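# Move the roof box onto the open hive's jars

## Task

Take the box sitting on top of the closed hive and lower it so it sits squarely on the open hive, covering that hive's jars. Every jar must still be in its original spot afterwards, and nothing may drop freely for more than a few centimetres. The arm bases, in metres, with heading in degrees counter-clockwise from +x, are: arm1 x=-0.28 y=-0.74 z=+1.15 facing +20; arm2 x=-0.28 y=-0.23 z=+1.14 facing -9; arm3 x=+0.89 y=-0.14 z=+1.13 facing -176; arm4 x=+0.40 y=+0.70 z=+1.10 facing -98. Finish by opening the grippers and pulling the arms away. The arrangement must hold without any robot supporting it, or the task is not done.

## Robot and tools

Robots: four identical i2rt Big YAM arms named arm1, arm2, arm3 and arm4. Each has six revolute joints, a two-finger gripper and a wrist camera (armN_cam_wrist). The wrist camera sits on top of the hand and looks toward the fingertips. Two fixed room cameras, cam_high and cam_low, also watch the scene. The hand reaches about 1.0 m out from the joint1 axis. Each base's position and heading are given in the task.

Frame: one shared scene frame in metres, origin on the floor, +z up. Base headings are in degrees counter-clockwise from +x. "hand" is the point midway between the fingertips. Its z axis runs along the fingers and its y axis is the direction the fingers open and close.

execute_actions(actions, cameras): actions is a list holding one action object, or empty to just read state and images. The action object has one key per arm you command ("arm1" to "arm4"). Under each key is {"joints": {...}}, which maps joint names to absolute targets. These are not offsets. Arm joints are in radians and the gripper is in metres. Ranges:
- joint1_rad: -2.879 to 2.879. Turns the arm about its base; positive is counter-clockwise seen from above; 0 points along the base heading.
- joint2_rad: 0 to 3.141. Shoulder; 0 is the upper arm pointing back, roughly level; increasing lifts it up and then forward.
- joint3_rad: 0 to 3.019. Elbow; 0 is folded; increasing opens it.
- joint4_rad: -1.692 to 1.57. Hand pitch; positive tips the fingers up.
- joint5_rad: -1.57 to 1.57. Sideways hand swing; positive is toward the arm's right.
- joint6_rad: -2.094 to 2.094. Hand roll; positive is clockwise when viewed from behind the hand.
- gripper_m: 0 to 0.093. The fingertip gap.
The done tolerances are ±0.045, 0.14, 0.09, 0.055, 0.03, 0.035 and 0.003 respectively.

All commanded motions start at once but may finish at different times. Joints run at different speeds, so the hand can sweep a wide path between postures. No action exceeds 15 s. A joint or arm you omit may keep pushing toward an earlier target. An unknown key or an out-of-range number rejects the entire call, and nothing moves. cameras is an optional list of camera names or "all": omit it or pass null for every camera, or pass [] for none. The "pictures" line gives the image order.

wait(seconds): 0 to 10 s with no new command; it returns state and images.

zoom_image(camera, region): magnifies part of that camera's latest full image. region is [x0, y0, x1, y1] in pixels from the top-left corner, at most 504 by 504. Wrist images are 616x616 fisheye; room images are 896x504.

read_manual(section): only returns the licence texts ("licences"); it does not move anything.

finished_scene(scene): pass the current scene's number. It ends the scene permanently and reports success. Call it only after releasing the box and moving clear, with everything resting stably. If you reply without a tool call, the run ends.

Reading results: joint_positions gives each joint's current value. joint_status reports how each commanded motion of the last accepted action ended:
- "off_target": the joint stopped short and may still be pushing.
- "contact_stop": the joint halted on contact and now holds there.
- "time_out": the joint ran out of time. It may keep a target, possibly clipped near its current position, and keep pushing; on_its_own lists this. To relieve the push, command the joint to its reported position.
- "joint command not followed" (with a "cause:" line) and "not_followed": a self- or arm-to-arm collision check blocked those targets. The arm may retry them on later actions until you send targets that pass. The gripper part of such an action still runs.
on_its_own describes what the robot is doing without a command; "held at" gives the held target, not the actual position. Very small target changes may produce no motion. A joint holding weight can droop.

Joint torques are listed per arm joint in order. They carry offsets, scale factors and noise, so treat them only as a rough hint of contact or load.

Heat: a MOTOR HOT line appears from 85 °C. At 100 °C an OVER-TEMPERATURE FAULT occurs: that arm goes limp, its gripper lets go, and its status shows "limit_stop_at_motor_heat" until it cools. After that, resend the targets. Holding loads or pushing against things heats motors, even while you are thinking.

The simulation keeps running while you compose replies, with the last command held. Once a call reports a stop, later motion calls in the same reply are skipped.

Avoid:
- Arms pressing hard against each other. This fails the run, and a hard collision may too. The collision check can react late and ignores fingers, gripper housings and cameras.
- Pushing into objects or the table. The arms do not stop on contact and can push hard.
- Dropping the box or letting anything fall more than a few centimetres.
- Knocking jars out of place.
- Pushing anything off the work area or onto the floor, which fails the task.

Occasional brief pushes may disturb loose objects, so check images before finishing.

Each tool is called as name(argument=value, ...) on one line, values as JSON.

## Session

execute_actions(actions=[])

Scene clock: 0.00 s.
Joint torques (N m, as the arm reports them, + toward a larger angle): no reading
arm1.joint_positions: joint1_rad=-0.297 joint2_rad=+0.639 joint3_rad=+1.396 joint4_rad=-1.329 joint5_rad=-0.280 joint6_rad=-0.210 gripper_m=+0.095
arm1.joint_status: not commanded
arm1.hand: x=-0.0531 y=-0.6708 z=+1.6978 quat_wxyz=(-0.486, +0.186, -0.850, -0.081) (m; scene frame)
arm2.joint_positions: joint1_rad=+0.306 joint2_rad=+0.649 joint3_rad=+1.388 joint4_rad=-1.415 joint5_rad=-0.047 joint6_rad=-0.108 gripper_m=+0.094
arm2.joint_status: not commanded
arm2.hand: x=-0.0492 y=-0.1907 z=+1.6591 quat_wxyz=(-0.436, +0.124, -0.891, -0.033) (m; scene frame)
arm3.joint_positions: joint1_rad=-0.185 joint2_rad=+0.555 joint3_rad=+1.467 joint4_rad=-1.213 joint5_rad=-0.276 joint6_rad=+0.366 gripper_m=+0.095
arm3.joint_status: not commanded
arm3.hand: x=+0.6861 y=-0.1615 z=+1.7446 quat_wxyz=(-0.181, -0.795, +0.115, +0.567) (m; scene frame)
arm4.joint_positions: joint1_rad=+0.634 joint2_rad=+0.518 joint3_rad=+1.328 joint4_rad=-1.513 joint5_rad=+0.142 joint6_rad=-0.284 gripper_m=+0.094
arm4.joint_status: not commanded
arm4.hand: x=+0.4590 y=+0.5381 z=+1.5973 quat_wxyz=(-0.288, -0.375, -0.822, +0.316) (m; scene frame)
pictures: arm1_cam_wrist, arm2_cam_wrist, arm3_cam_wrist, arm4_cam_wrist, cam_high, cam_low
Images, in order (width x height): arm1_cam_wrist 616x616, arm2_cam_wrist 616x616, arm3_cam_wrist 616x616, arm4_cam_wrist 616x616, cam_high 896x504, cam_low 896x504.

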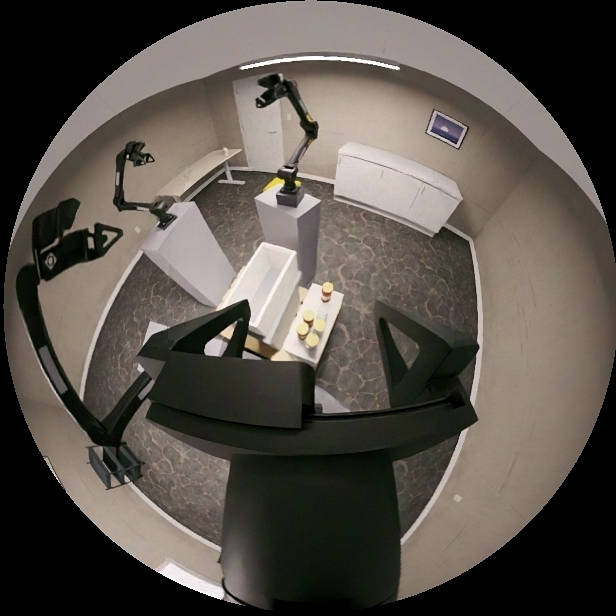

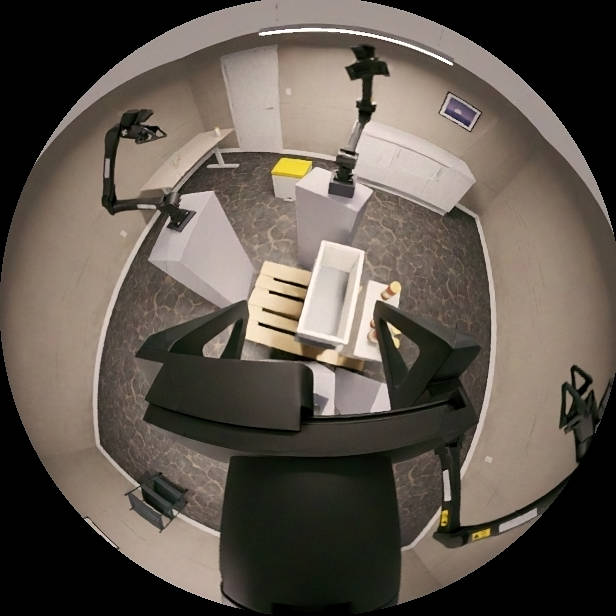

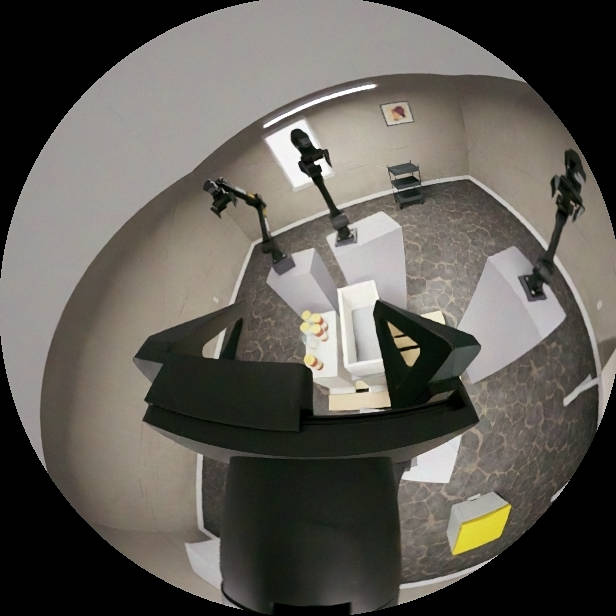

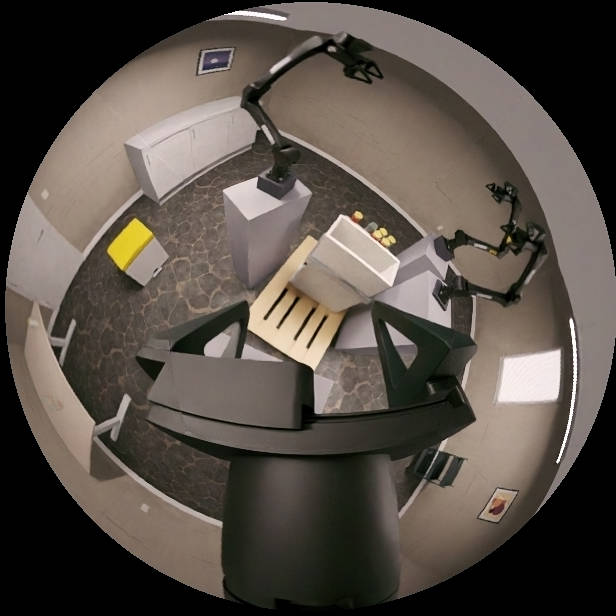

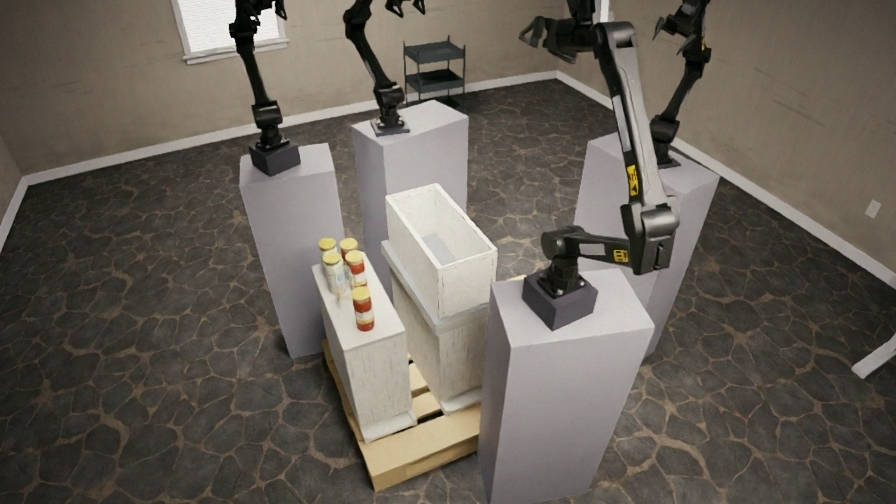

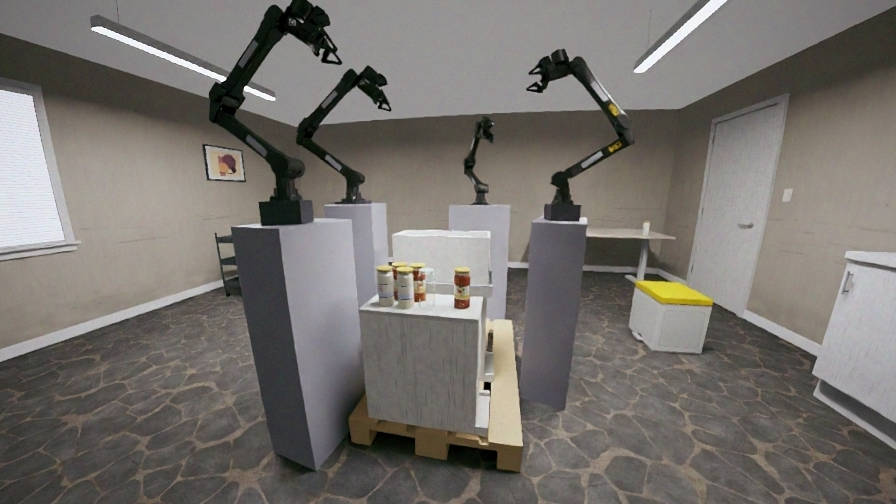

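execute_actions(actions=[{"arm1":{"joints":{"joint1_rad":-1.6}},"arm2":{"joints":{"joint1_rad":-0.175,"joint2_rad":1.521,"joint3_rad":1.376,"joint4_rad":-1.426,"joint5_rad":0,"joint6_rad":0}},"arm3":{"joints":{"joint1_rad":0.56,"joint2_rad":1.264,"joint3_rad":1.12,"joint4_rad":-1.427,"joint5_rad":0,"joint6_rad":0}}}], cameras=["arm2_cam_wrist","arm3_cam_wrist","cam_high","cam_low"])

Scene clock: 11.23 s.
Joint torques (N m, as the arm reports them, + toward a larger angle): arm1=[ 1.1   2.01  8.41  2.28 -0.03  0.04] | arm2=[  0.03 -14.7    7.79   0.13   0.02   0.08] | arm3=[ 0.04 -9.83  8.92 -0.38  0.02 -0.12] | arm4=[0.63 4.75 9.04 1.84 0.04 0.02]
arm1.joint_positions: joint1_rad=-1.596 joint2_rad=+0.639 joint3_rad=+1.396 joint4_rad=-1.329 joint5_rad=-0.279 joint6_rad=-0.210 gripper_m=+0.095
arm1.joint_status: all done
arm1.hand: x=-0.1658 y=-0.9406 z=+1.6994 quat_wxyz=(-0.442, -0.369, -0.786, +0.226) (m; scene frame)
arm2.joint_positions: joint1_rad=-0.179 joint2_rad=+1.526 joint3_rad=+1.379 joint4_rad=-1.415 joint5_rad=-0.001 joint6_rad=-0.009 gripper_m=+0.094
arm2.joint_status: all done
arm2.hand: x=+0.1493 y=-0.3800 z=+1.3525 quat_wxyz=(-0.008, -0.163, -0.987, -0.005) (m; scene frame)
arm3.joint_positions: joint1_rad=+0.556 joint2_rad=+1.269 joint3_rad=+1.095 joint4_rad=-1.414 joint5_rad=-0.002 joint6_rad=+0.015 gripper_m=+0.095
arm3.joint_status: all done
arm3.hand: x=+0.6089 y=-0.3407 z=+1.3263 quat_wxyz=(+0.000, -0.955, -0.297, -0.011) (m; scene frame)
arm4.joint_positions: joint1_rad=+0.634 joint2_rad=+0.518 joint3_rad=+1.328 joint4_rad=-1.513 joint5_rad=+0.142 joint6_rad=-0.284 gripper_m=+0.094
arm4.joint_status: not commanded
arm4.hand: x=+0.4590 y=+0.5381 z=+1.5973 quat_wxyz=(-0.288, -0.375, -0.822, +0.316) (m; scene frame)
pictures: arm2_cam_wrist, arm3_cam_wrist, cam_high, cam_low
Images, in order (width x height): arm2_cam_wrist 616x616, arm3_cam_wrist 616x616, cam_high 896x504, cam_low 896x504.

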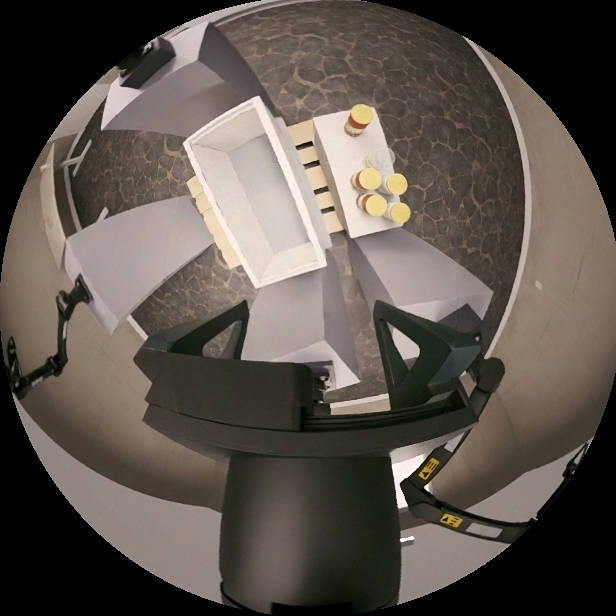

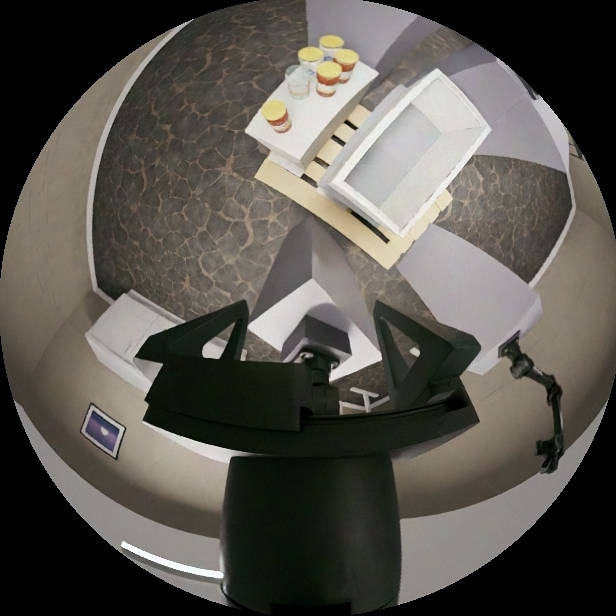

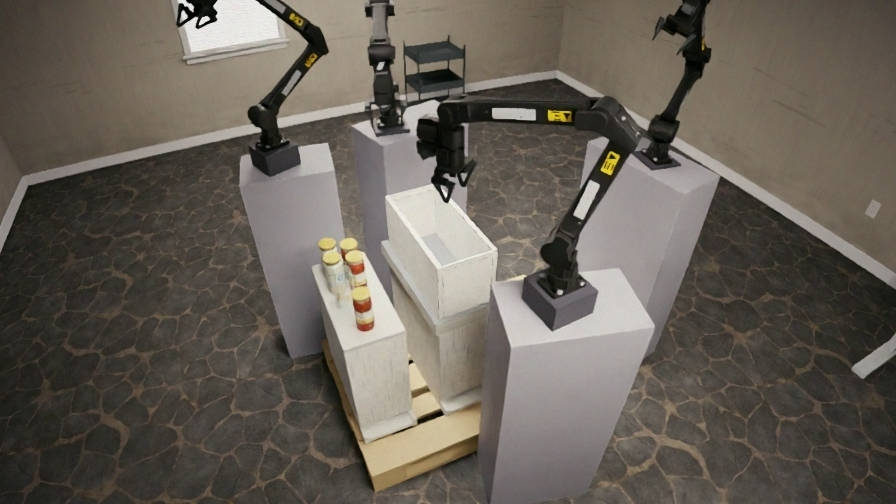

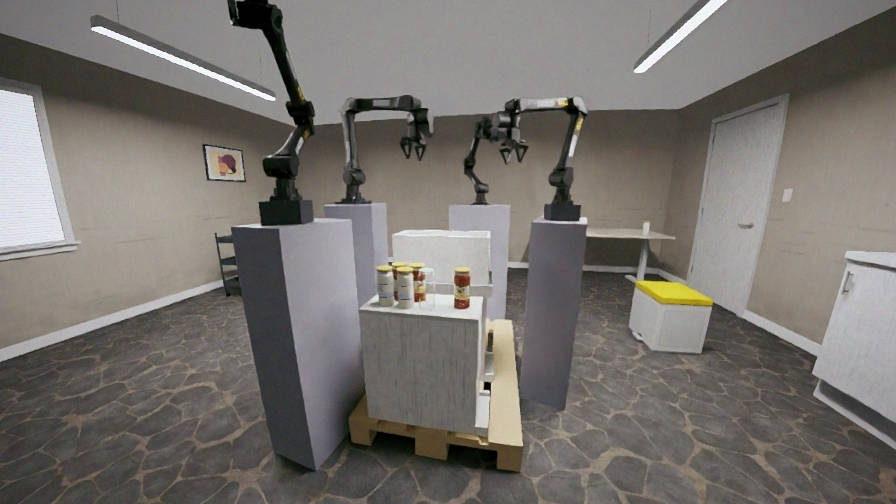

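execute_actions(actions=[{"arm2":{"joints":{"joint1_rad":0.089,"joint2_rad":1.567,"joint3_rad":0.555,"joint4_rad":-0.559,"joint6_rad":1.5}},"arm3":{"joints":{"joint1_rad":0.21,"joint2_rad":1.763,"joint3_rad":0.885,"joint4_rad":-0.693,"joint6_rad":-1.295}}}], cameras=["arm2_cam_wrist","arm3_cam_wrist","cam_high","cam_low"])

Scene clock: 22.13 s.
Joint torques (N m, as the arm reports them, + toward a larger angle): arm1=[ 1.07  2.05  8.43  2.25 -0.03  0.05] | arm2=[ -0.55 -10.     3.91   1.07   0.12   0.08] | arm3=[ -0.14 -14.31   5.36   0.59  -0.16  -0.14] | arm4=[0.61 4.62 9.02 1.82 0.04 0.02]
arm1.joint_positions: joint1_rad=-1.596 joint2_rad=+0.639 joint3_rad=+1.396 joint4_rad=-1.329 joint5_rad=-0.279 joint6_rad=-0.210 gripper_m=+0.095
arm1.joint_status: not commanded
arm1.hand: x=-0.1658 y=-0.9406 z=+1.6994 quat_wxyz=(-0.442, -0.369, -0.786, +0.226) (m; scene frame)
arm2.joint_positions: joint1_rad=+0.095 joint2_rad=+1.564 joint3_rad=+0.562 joint4_rad=-0.576 joint5_rad=-0.001 joint6_rad=+1.491 gripper_m=+0.094
arm2.joint_status: all done
arm2.hand: x=+0.0151 y=-0.2464 z=+1.0843 quat_wxyz=(+0.003, -0.701, -0.713, -0.005) (m; scene frame)
arm3.joint_positions: joint1_rad=+0.207 joint2_rad=+1.769 joint3_rad=+0.872 joint4_rad=-0.707 joint5_rad=-0.001 joint6_rad=-1.279 gripper_m=+0.095
arm3.joint_status: all done
arm3.hand: x=+0.5137 y=-0.2442 z=+1.0690 quat_wxyz=(-0.011, -0.715, -0.699, -0.017) (m; scene frame)
arm4.joint_positions: joint1_rad=+0.634 joint2_rad=+0.518 joint3_rad=+1.328 joint4_rad=-1.513 joint5_rad=+0.142 joint6_rad=-0.284 gripper_m=+0.094
arm4.joint_status: not commanded
arm4.hand: x=+0.4590 y=+0.5381 z=+1.5973 quat_wxyz=(-0.288, -0.375, -0.822, +0.316) (m; scene frame)
pictures: arm2_cam_wrist, arm3_cam_wrist, cam_high, cam_low
Images, in order (width x height): arm2_cam_wrist 616x616, arm3_cam_wrist 616x616, cam_high 896x504, cam_low 896x504.

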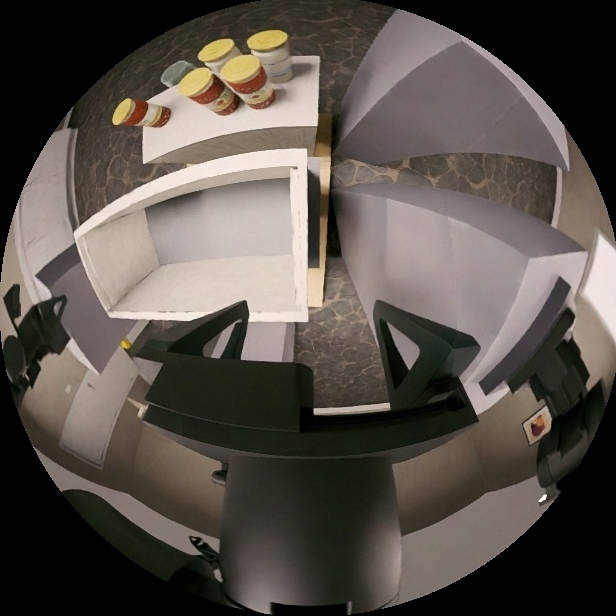

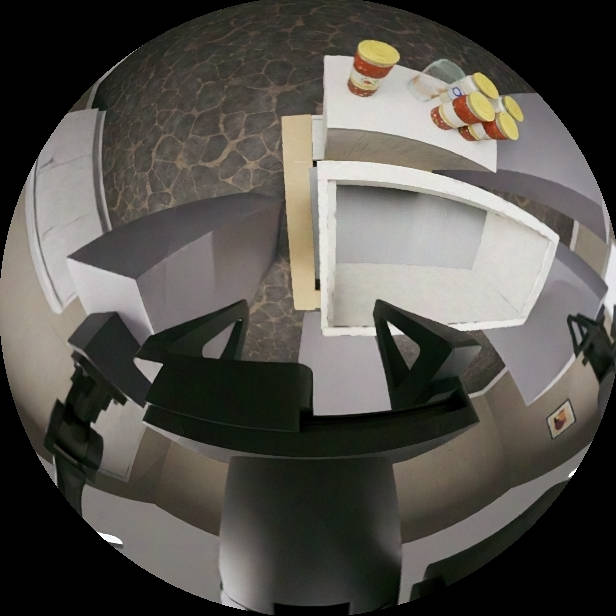

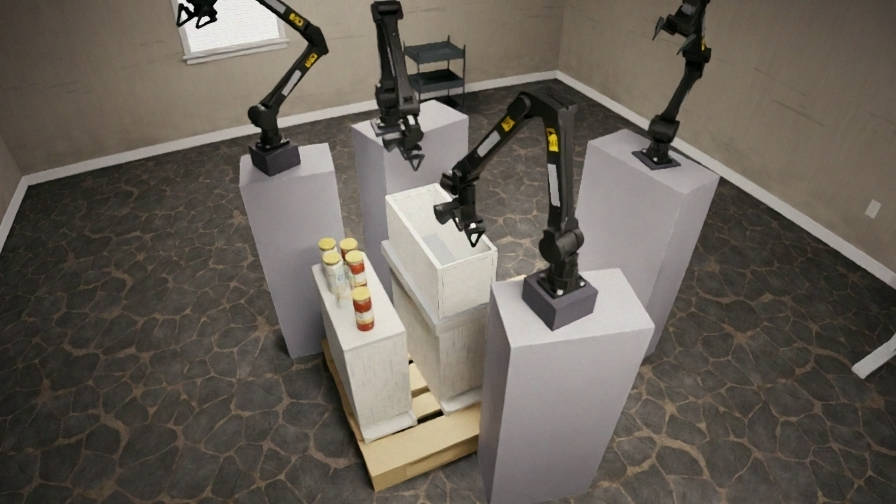

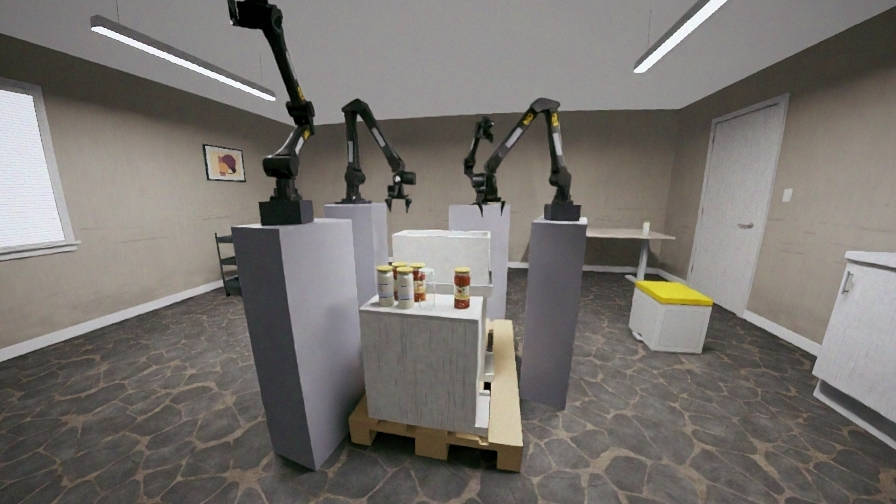

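execute_actions(actions=[{"arm2":{"joints":{"joint1_rad":0.065,"joint2_rad":1.875,"joint3_rad":0.579,"joint4_rad":-0.26,"joint6_rad":1.46}},"arm3":{"joints":{"joint1_rad":0.176,"joint2_rad":1.95,"joint3_rad":0.9,"joint4_rad":-0.483,"joint6_rad":-1.38}}}], cameras=["arm2_cam_wrist","arm3_cam_wrist"])

execute_actions(actions=[{"arm2":{"joints":{"joint2_rad":2.131,"joint3_rad":0.621,"joint4_rad":-0.046}},"arm3":{"joints":{"joint2_rad":2.14,"joint3_rad":0.925,"joint4_rad":-0.318}}}], cameras=["arm2_cam_wrist","arm3_cam_wrist","cam_high","cam_low"])

Scene clock: 35.87 s.
Joint torques (N m, as the arm reports them, + toward a larger angle): arm1=[ 1.09  2.1   8.43  2.29 -0.03  0.05] | arm2=[ -0.54 -12.04   3.64   0.95   0.15  -0.07] | arm3=[ -1.13 -15.81   4.73   0.64  -0.16  -0.13] | arm4=[0.65 4.63 9.02 1.83 0.05 0.03]
arm1.joint_positions: joint1_rad=-1.596 joint2_rad=+0.639 joint3_rad=+1.396 joint4_rad=-1.329 joint5_rad=-0.279 joint6_rad=-0.210 gripper_m=+0.095
arm1.joint_status: not commanded
arm1.hand: x=-0.1658 y=-0.9406 z=+1.6994 quat_wxyz=(-0.442, -0.369, -0.786, +0.226) (m; scene frame)
arm2.joint_positions: joint1_rad=+0.071 joint2_rad=+1.876 joint3_rad=+0.562 joint4_rad=-0.277 joint5_rad=-0.001 joint6_rad=+1.469 gripper_m=+0.094
arm2.joint_status: all done
arm2.hand: x=+0.0169 y=-0.2526 z=+0.9984 quat_wxyz=(+0.008, -0.701, -0.713, -0.001) (m; scene frame)
arm3.joint_positions: joint1_rad=+0.190 joint2_rad=+1.960 joint3_rad=+0.880 joint4_rad=-0.497 joint5_rad=-0.001 joint6_rad=-1.364 gripper_m=+0.095
arm3.joint_status: all done
arm3.hand: x=+0.4989 y=-0.2413 z=+0.9974 quat_wxyz=(-0.004, -0.691, -0.723, -0.004) (m; scene frame)
arm4.joint_positions: joint1_rad=+0.634 joint2_rad=+0.518 joint3_rad=+1.328 joint4_rad=-1.513 joint5_rad=+0.142 joint6_rad=-0.284 gripper_m=+0.094
arm4.joint_status: not commanded
arm4.hand: x=+0.4590 y=+0.5381 z=+1.5973 quat_wxyz=(-0.288, -0.375, -0.822, +0.316) (m; scene frame)
pictures: arm2_cam_wrist, arm3_cam_wrist
Images, in order (width x height): arm2_cam_wrist 616x616, arm3_cam_wrist 616x616.

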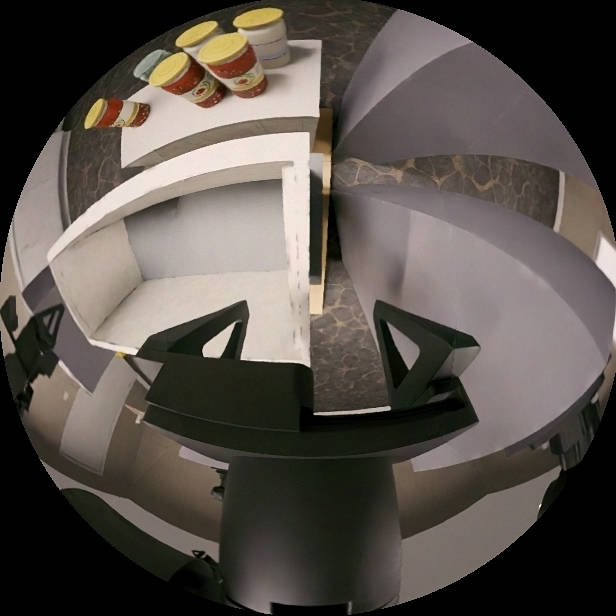

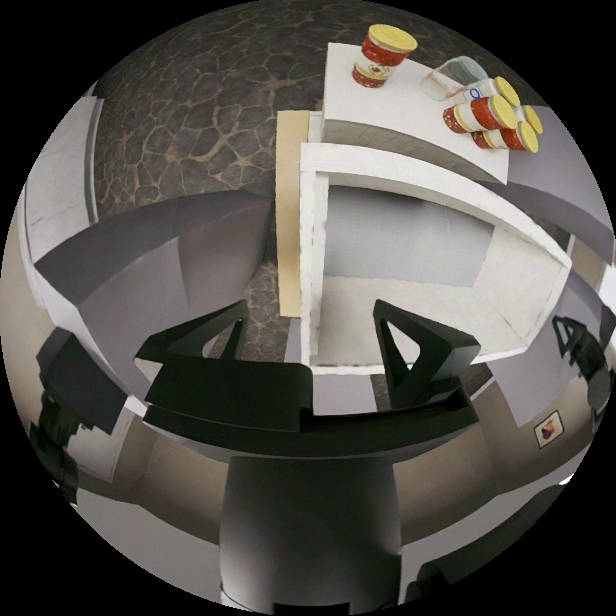

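Scene clock: 36.90 s.
Joint torques (N m, as the arm reports them, + toward a larger angle): arm1=[ 1.11  2.08  8.41  2.27 -0.04  0.04] | arm2=[ -0.8  -13.98   0.52   1.     0.13  -0.04] | arm3=[ -1.17 -16.79   2.65   0.7   -0.17  -0.11] | arm4=[0.69 4.75 9.04 1.82 0.04 0.02]
arm1.joint_positions: joint1_rad=-1.596 joint2_rad=+0.639 joint3_rad=+1.396 joint4_rad=-1.329 joint5_rad=-0.279 joint6_rad=-0.210 gripper_m=+0.095
arm1.joint_status: not commanded
arm1.hand: x=-0.1658 y=-0.9406 z=+1.6994 quat_wxyz=(-0.442, -0.369, -0.786, +0.226) (m; scene frame)
arm2.joint_positions: joint1_rad=+0.071 joint2_rad=+2.134 joint3_rad=+0.622 joint4_rad=-0.063 joint5_rad=-0.001 joint6_rad=+1.468 gripper_m=+0.094
arm2.joint_status: all done
arm2.hand: x=+0.0277 y=-0.2529 z=+0.9296 quat_wxyz=(+0.002, -0.701, -0.713, -0.005) (m; scene frame)
arm3.joint_positions: joint1_rad=+0.190 joint2_rad=+2.149 joint3_rad=+0.918 joint4_rad=-0.332 joint5_rad=-0.001 joint6_rad=-1.365 gripper_m=+0.095
arm3.joint_status: all done
arm3.hand: x=+0.4918 y=-0.2433 z=+0.9295 quat_wxyz=(-0.001, -0.691, -0.723, +0.002) (m; scene frame)
arm4.joint_positions: joint1_rad=+0.634 joint2_rad=+0.518 joint3_rad=+1.328 joint4_rad=-1.513 joint5_rad=+0.142 joint6_rad=-0.284 gripper_m=+0.094
arm4.joint_status: not commanded
arm4.hand: x=+0.4590 y=+0.5381 z=+1.5973 quat_wxyz=(-0.288, -0.375, -0.822, +0.316) (m; scene frame)
pictures: arm2_cam_wrist, arm3_cam_wrist, cam_high, cam_low
Images, in order (width x height): arm2_cam_wrist 616x616, arm3_cam_wrist 616x616, cam_high 896x504, cam_low 896x504.

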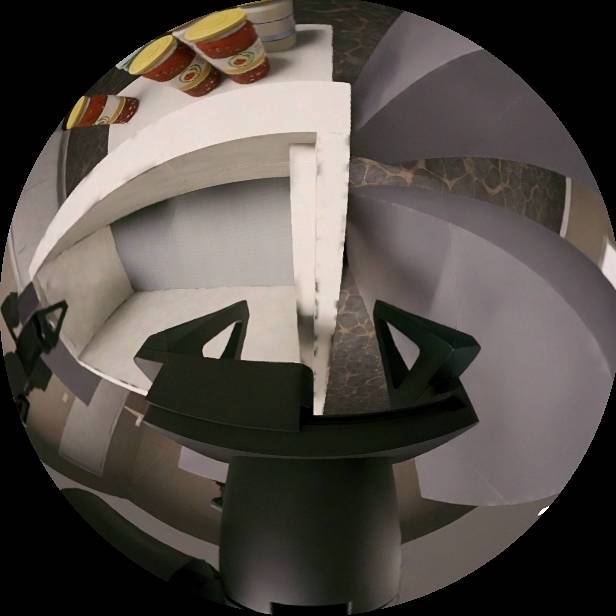

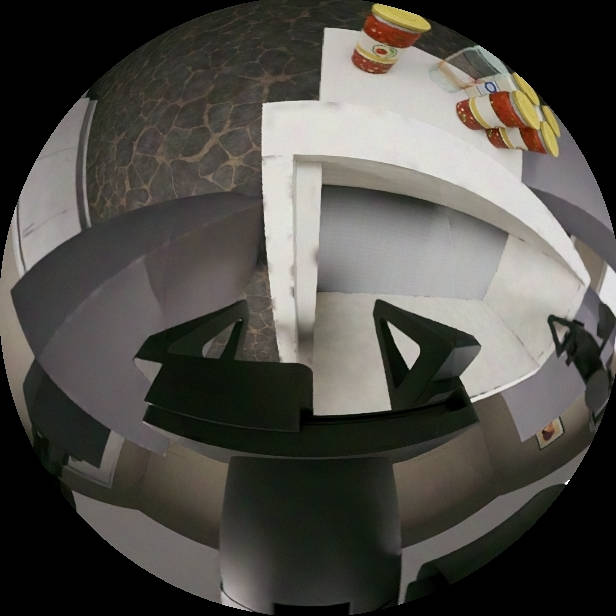

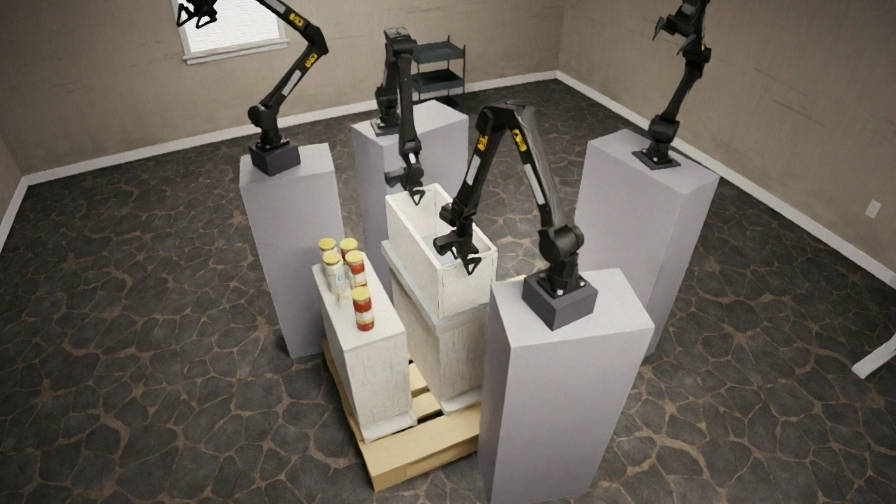

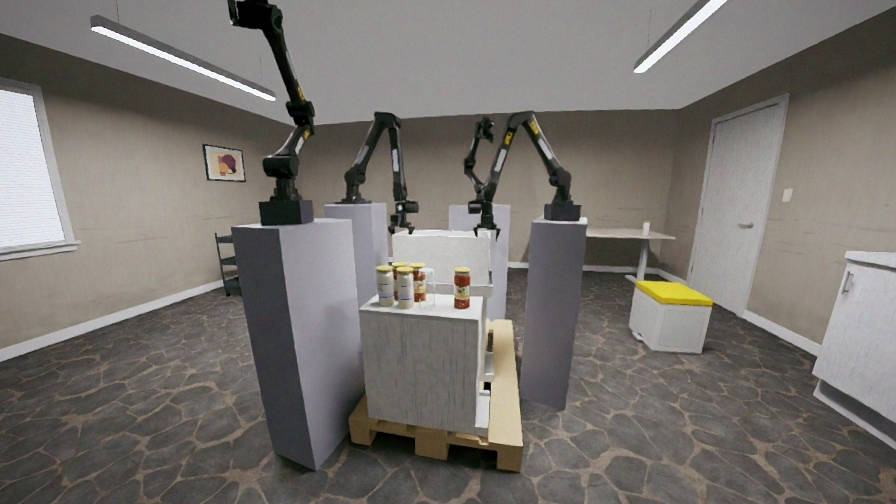

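execute_actions(actions=[{"arm2":{"joints":{"joint2_rad":2.165,"joint3_rad":0.625,"joint4_rad":-0.016}},"arm3":{"joints":{"joint2_rad":2.165,"joint3_rad":0.915,"joint4_rad":-0.30,"joint6_rad":-1.34}}}], cameras=[])

execute_actions(actions=[{"arm2":{"joints":{"gripper_m":0}},"arm3":{"joints":{"gripper_m":0}}}], cameras=["arm2_cam_wrist","arm3_cam_wrist"])

Scene clock: 42.90 s.
Joint torques (N m, as the arm reports them, + toward a larger angle): arm1=[ 1.14  2.02  8.4   2.27 -0.03  0.04] | arm2=[ -0.96 -12.35   0.7    1.11   0.11  -0.05] | arm3=[ -1.13 -14.8    2.25   0.73  -0.16   0.2 ] | arm4=[0.6  4.65 9.02 1.83 0.05 0.03]
arm1.joint_positions: joint1_rad=-1.596 joint2_rad=+0.639 joint3_rad=+1.396 joint4_rad=-1.329 joint5_rad=-0.279 joint6_rad=-0.210 gripper_m=+0.095
arm1.joint_status: not commanded
arm1.hand: x=-0.1658 y=-0.9406 z=+1.6994 quat_wxyz=(-0.442, -0.369, -0.786, +0.226) (m; scene frame)
arm2.joint_positions: joint1_rad=+0.071 joint2_rad=+2.147 joint3_rad=+0.622 joint4_rad=-0.033 joint5_rad=-0.001 joint6_rad=+1.468 gripper_m=+0.094
arm2.joint_status: all done
arm2.hand: x=+0.0305 y=-0.2531 z=+0.9259 quat_wxyz=(-0.005, -0.701, -0.713, -0.011) (m; scene frame)
arm3.joint_positions: joint1_rad=+0.190 joint2_rad=+2.149 joint3_rad=+0.918 joint4_rad=-0.315 joint5_rad=-0.001 joint6_rad=-1.356 gripper_m=+0.095
arm3.joint_status: all done
arm3.hand: x=+0.4876 y=-0.2444 z=+0.9295 quat_wxyz=(+0.004, -0.694, -0.720, +0.009) (m; scene frame)
arm4.joint_positions: joint1_rad=+0.634 joint2_rad=+0.518 joint3_rad=+1.328 joint4_rad=-1.513 joint5_rad=+0.142 joint6_rad=-0.284 gripper_m=+0.094
arm4.joint_status: not commanded
arm4.hand: x=+0.4590 y=+0.5381 z=+1.5973 quat_wxyz=(-0.288, -0.375, -0.822, +0.316) (m; scene frame)
pictures: none
No camera images: the call's "cameras" was empty. Leave "cameras" out to get every camera's image.

Scene clock: 43.63 s.
Joint torques (N m, as the arm reports them, + toward a larger angle): arm1=[ 1.1   2.05  8.4   2.27 -0.03  0.04] | arm2=[ -0.68 -12.61   1.19   1.02   0.09  -0.02] | arm3=[ -1.22 -14.65   3.23   0.71   0.14   0.1 ] | arm4=[0.68 4.67 9.02 1.85 0.04 0.02]
arm1.joint_positions: joint1_rad=-1.596 joint2_rad=+0.639 joint3_rad=+1.396 joint4_rad=-1.329 joint5_rad=-0.279 joint6_rad=-0.210 gripper_m=+0.095
arm1.joint_status: not commanded
arm1.hand: x=-0.1658 y=-0.9406 z=+1.6994 quat_wxyz=(-0.442, -0.369, -0.786, +0.226) (m; scene frame)
arm2.joint_positions: joint1_rad=+0.071 joint2_rad=+2.150 joint3_rad=+0.617 joint4_rad=-0.032 joint5_rad=+0.000 joint6_rad=+1.467 gripper_m=+0.018
arm2.joint_status: gripper_m off_target (ended at +0.018, target +0.000)
arm2.hand: x=+0.0264 y=-0.2529 z=+0.9250 quat_wxyz=(-0.002, -0.701, -0.714, -0.008) (m; scene frame)
arm3.joint_positions: joint1_rad=+0.190 joint2_rad=+2.149 joint3_rad=+0.900 joint4_rad=-0.315 joint5_rad=-0.008 joint6_rad=-1.346 gripper_m=+0.019
arm3.joint_status: gripper_m off_target (ended at +0.019, target +0.000)
arm3.hand: x=+0.4987 y=-0.2428 z=+0.9271 quat_wxyz=(-0.004, -0.697, -0.717, +0.003) (m; scene frame)
arm4.joint_positions: joint1_rad=+0.634 joint2_rad=+0.518 joint3_rad=+1.328 joint4_rad=-1.513 joint5_rad=+0.142 joint6_rad=-0.284 gripper_m=+0.094
arm4.joint_status: not commanded
arm4.hand: x=+0.4590 y=+0.5381 z=+1.5973 quat_wxyz=(-0.288, -0.375, -0.822, +0.316) (m; scene frame)
pictures: arm2_cam_wrist, arm3_cam_wrist
Images, in order (width x height): arm2_cam_wrist 616x616, arm3_cam_wrist 616x616.

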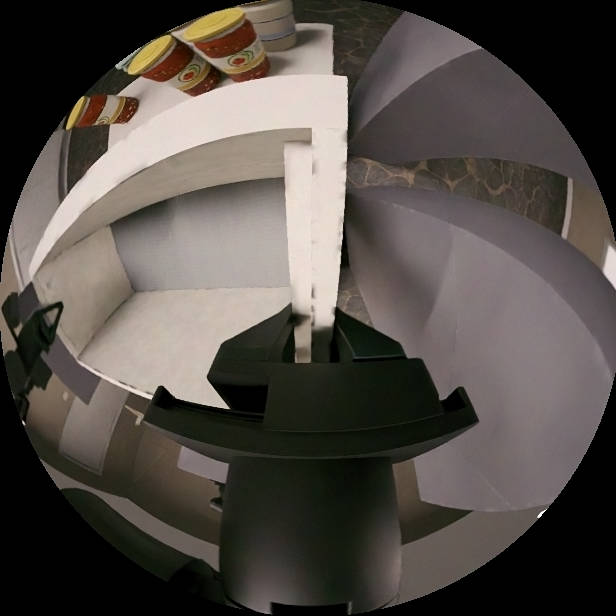

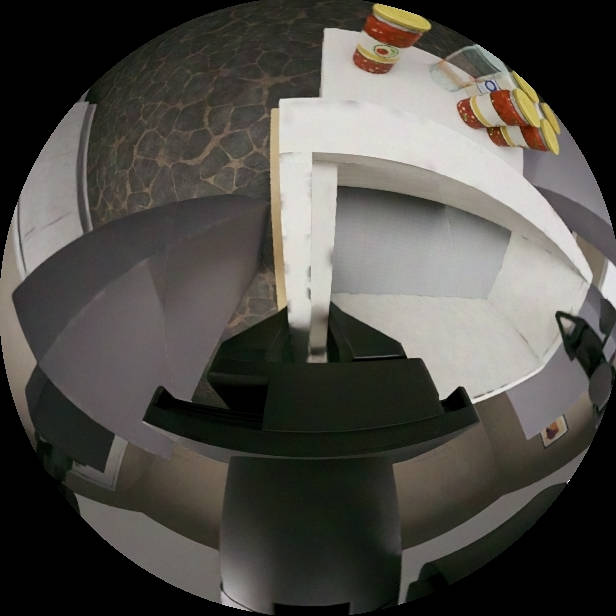

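execute_actions(actions=[{"arm2":{"joints":{"joint2_rad":1.873,"joint3_rad":0.577,"joint4_rad":-0.29}},"arm3":{"joints":{"joint2_rad":1.952,"joint3_rad":0.877,"joint4_rad":-0.51,"joint1_rad":0.19}}}], cameras=["cam_high","cam_low"])

Scene clock: 47.13 s.
Joint torques (N m, as the arm reports them, + toward a larger angle): arm1=[ 1.13  2.    8.42  2.25 -0.03  0.05] | arm2=[ -0.4  -15.98   1.85  -0.85   0.15   0.  ] | arm3=[ -0.45 -18.3    3.24  -1.7   -0.23   0.11] | arm4=[0.68 4.74 9.03 1.83 0.04 0.02]
arm1.joint_positions: joint1_rad=-1.596 joint2_rad=+0.639 joint3_rad=+1.396 joint4_rad=-1.329 joint5_rad=-0.279 joint6_rad=-0.210 gripper_m=+0.095
arm1.joint_status: not commanded
arm1.hand: x=-0.1658 y=-0.9406 z=+1.6994 quat_wxyz=(-0.442, -0.369, -0.786, +0.226) (m; scene frame)
arm2.joint_positions: joint1_rad=+0.071 joint2_rad=+1.908 joint3_rad=+0.582 joint4_rad=-0.255 joint5_rad=-0.003 joint6_rad=+1.463 gripper_m=+0.018
arm2.joint_status: all done
arm2.hand: x=+0.0257 y=-0.2530 z=+0.9913 quat_wxyz=(+0.005, -0.699, -0.715, -0.004) (m; scene frame)
arm3.joint_positions: joint1_rad=+0.190 joint2_rad=+1.986 joint3_rad=+0.879 joint4_rad=-0.462 joint5_rad=+0.001 joint6_rad=-1.346 gripper_m=+0.019
arm3.joint_status: all done
arm3.hand: x=+0.4980 y=-0.2413 z=+0.9871 quat_wxyz=(-0.001, -0.697, -0.717, -0.001) (m; scene frame)
arm4.joint_positions: joint1_rad=+0.634 joint2_rad=+0.518 joint3_rad=+1.328 joint4_rad=-1.513 joint5_rad=+0.142 joint6_rad=-0.284 gripper_m=+0.094
arm4.joint_status: not commanded
arm4.hand: x=+0.4590 y=+0.5381 z=+1.5973 quat_wxyz=(-0.288, -0.375, -0.822, +0.316) (m; scene frame)
pictures: cam_high, cam_low
Images, in order (width x height): cam_high 896x504, cam_low 896x504.

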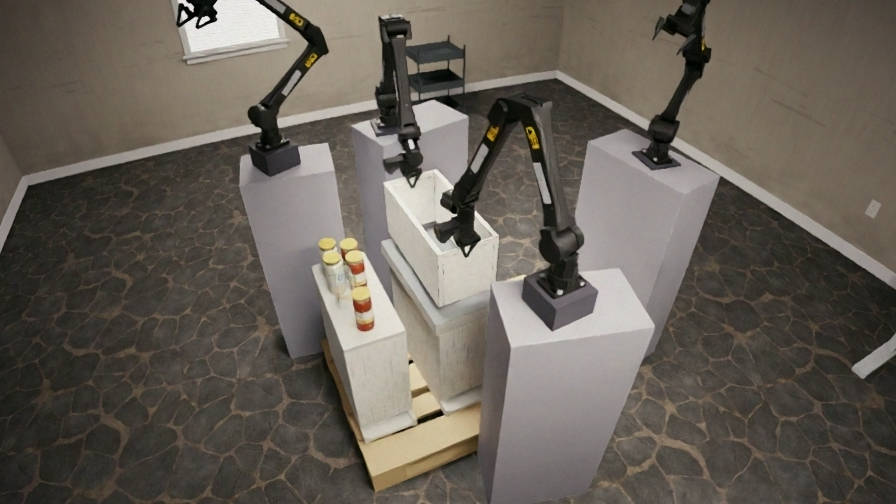

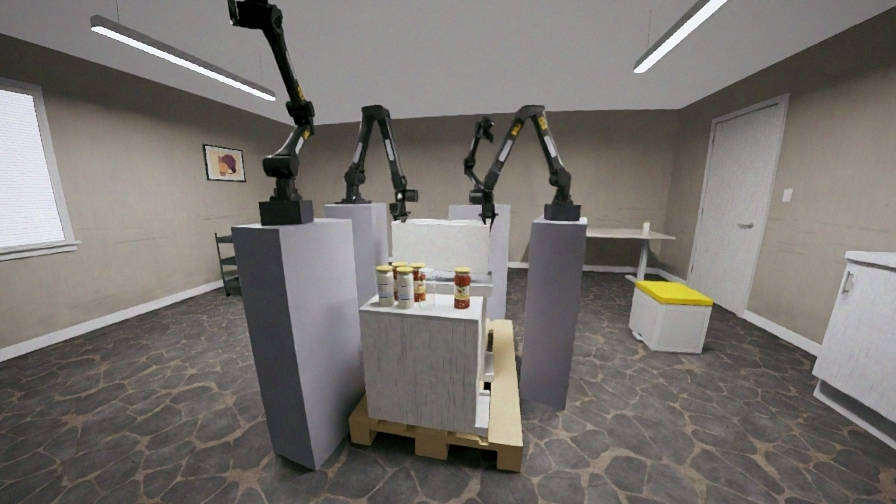

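execute_actions(actions=[{"arm2":{"joints":{"joint2_rad":1.615,"joint3_rad":0.595,"joint4_rad":-0.52}},"arm3":{"joints":{"joint2_rad":1.755,"joint3_rad":0.91,"joint4_rad":-0.685}}}], cameras=[])

execute_actions(actions=[{"arm2":{"joints":{"joint2_rad":1.42,"joint3_rad":0.65,"joint4_rad":-0.76}},"arm3":{"joints":{"joint2_rad":1.617,"joint3_rad":0.96,"joint4_rad":-0.865}}}], cameras=["cam_high","cam_low"])

Scene clock: 51.37 s.
Joint torques (N m, as the arm reports them, + toward a larger angle): arm1=[ 1.11  2.03  8.39  2.26 -0.03  0.05] | arm2=[ -0.99 -14.83   4.82  -0.33   0.14   0.  ] | arm3=[ -0.2  -18.45   6.07  -1.01  -0.13   0.05] | arm4=[0.65 4.64 9.02 1.84 0.04 0.02]
arm1.joint_positions: joint1_rad=-1.596 joint2_rad=+0.639 joint3_rad=+1.396 joint4_rad=-1.329 joint5_rad=-0.279 joint6_rad=-0.210 gripper_m=+0.095
arm1.joint_status: not commanded
arm1.hand: x=-0.1658 y=-0.9406 z=+1.6994 quat_wxyz=(-0.442, -0.369, -0.786, +0.226) (m; scene frame)
arm2.joint_positions: joint1_rad=+0.071 joint2_rad=+1.656 joint3_rad=+0.584 joint4_rad=-0.499 joint5_rad=-0.002 joint6_rad=+1.462 gripper_m=+0.018
arm2.joint_status: all done
arm2.hand: x=+0.0278 y=-0.2540 z=+1.0631 quat_wxyz=(+0.001, -0.699, -0.715, -0.007) (m; scene frame)
arm3.joint_positions: joint1_rad=+0.190 joint2_rad=+1.798 joint3_rad=+0.886 joint4_rad=-0.656 joint5_rad=-0.001 joint6_rad=-1.345 gripper_m=+0.019
arm3.joint_status: all done
arm3.hand: x=+0.4978 y=-0.2416 z=+1.0613 quat_wxyz=(-0.002, -0.698, -0.716, +0.000) (m; scene frame)
arm4.joint_positions: joint1_rad=+0.634 joint2_rad=+0.518 joint3_rad=+1.328 joint4_rad=-1.513 joint5_rad=+0.142 joint6_rad=-0.284 gripper_m=+0.094
arm4.joint_status: not commanded
arm4.hand: x=+0.4590 y=+0.5381 z=+1.5973 quat_wxyz=(-0.288, -0.375, -0.822, +0.316) (m; scene frame)
pictures: none
No camera images: the call's "cameras" was empty. Leave "cameras" out to get every camera's image.

Scene clock: 52.27 s.
Joint torques (N m, as the arm reports them, + toward a larger angle): arm1=[ 1.04  2.    8.4   2.28 -0.03  0.04] | arm2=[ -0.85 -12.37   8.58  -1.34   0.14  -0.01] | arm3=[ -0.06 -16.55   7.88  -1.57  -0.19   0.1 ] | arm4=[0.6  4.67 9.03 1.83 0.05 0.02]
arm1.joint_positions: joint1_rad=-1.596 joint2_rad=+0.639 joint3_rad=+1.396 joint4_rad=-1.329 joint5_rad=-0.279 joint6_rad=-0.210 gripper_m=+0.095
arm1.joint_status: not commanded
arm1.hand: x=-0.1658 y=-0.9406 z=+1.6994 quat_wxyz=(-0.442, -0.369, -0.786, +0.226) (m; scene frame)
arm2.joint_positions: joint1_rad=+0.071 joint2_rad=+1.454 joint3_rad=+0.606 joint4_rad=-0.710 joint5_rad=-0.002 joint6_rad=+1.462 gripper_m=+0.018
arm2.joint_status: all done
arm2.hand: x=+0.0241 y=-0.2543 z=+1.1247 quat_wxyz=(-0.005, -0.699, -0.715, -0.011) (m; scene frame)
arm3.joint_positions: joint1_rad=+0.190 joint2_rad=+1.660 joint3_rad=+0.922 joint4_rad=-0.814 joint5_rad=+0.000 joint6_rad=-1.346 gripper_m=+0.019
arm3.joint_status: all done
arm3.hand: x=+0.4949 y=-0.2419 z=+1.1237 quat_wxyz=(+0.003, -0.698, -0.716, +0.006) (m; scene frame)
arm4.joint_positions: joint1_rad=+0.634 joint2_rad=+0.518 joint3_rad=+1.328 joint4_rad=-1.513 joint5_rad=+0.142 joint6_rad=-0.284 gripper_m=+0.094
arm4.joint_status: not commanded
arm4.hand: x=+0.4590 y=+0.5381 z=+1.5973 quat_wxyz=(-0.288, -0.375, -0.822, +0.316) (m; scene frame)
pictures: cam_high, cam_low
Images, in order (width x height): cam_high 896x504, cam_low 896x504.

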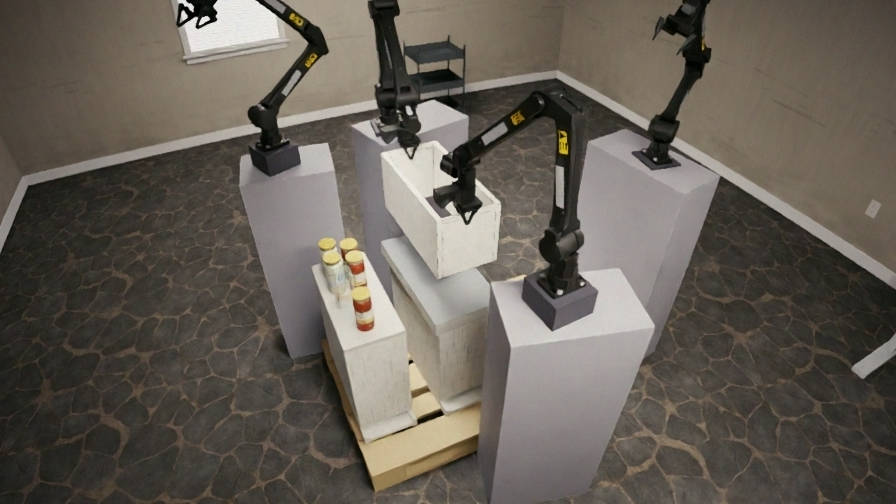

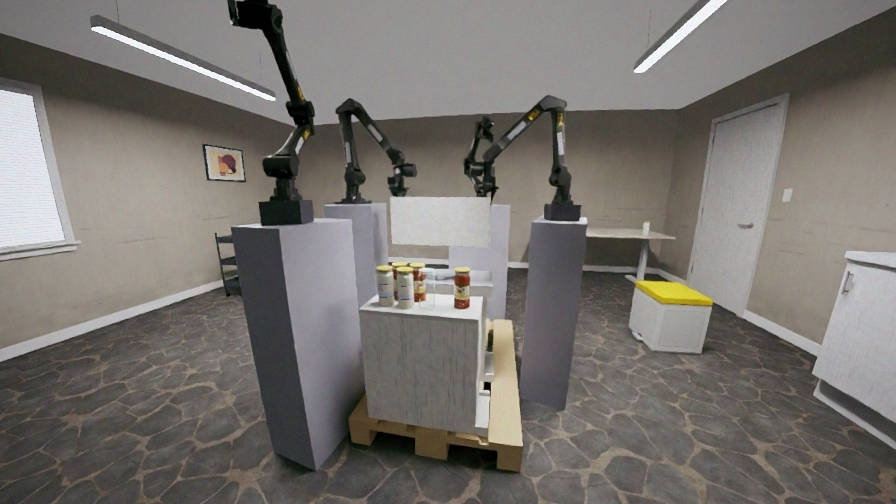

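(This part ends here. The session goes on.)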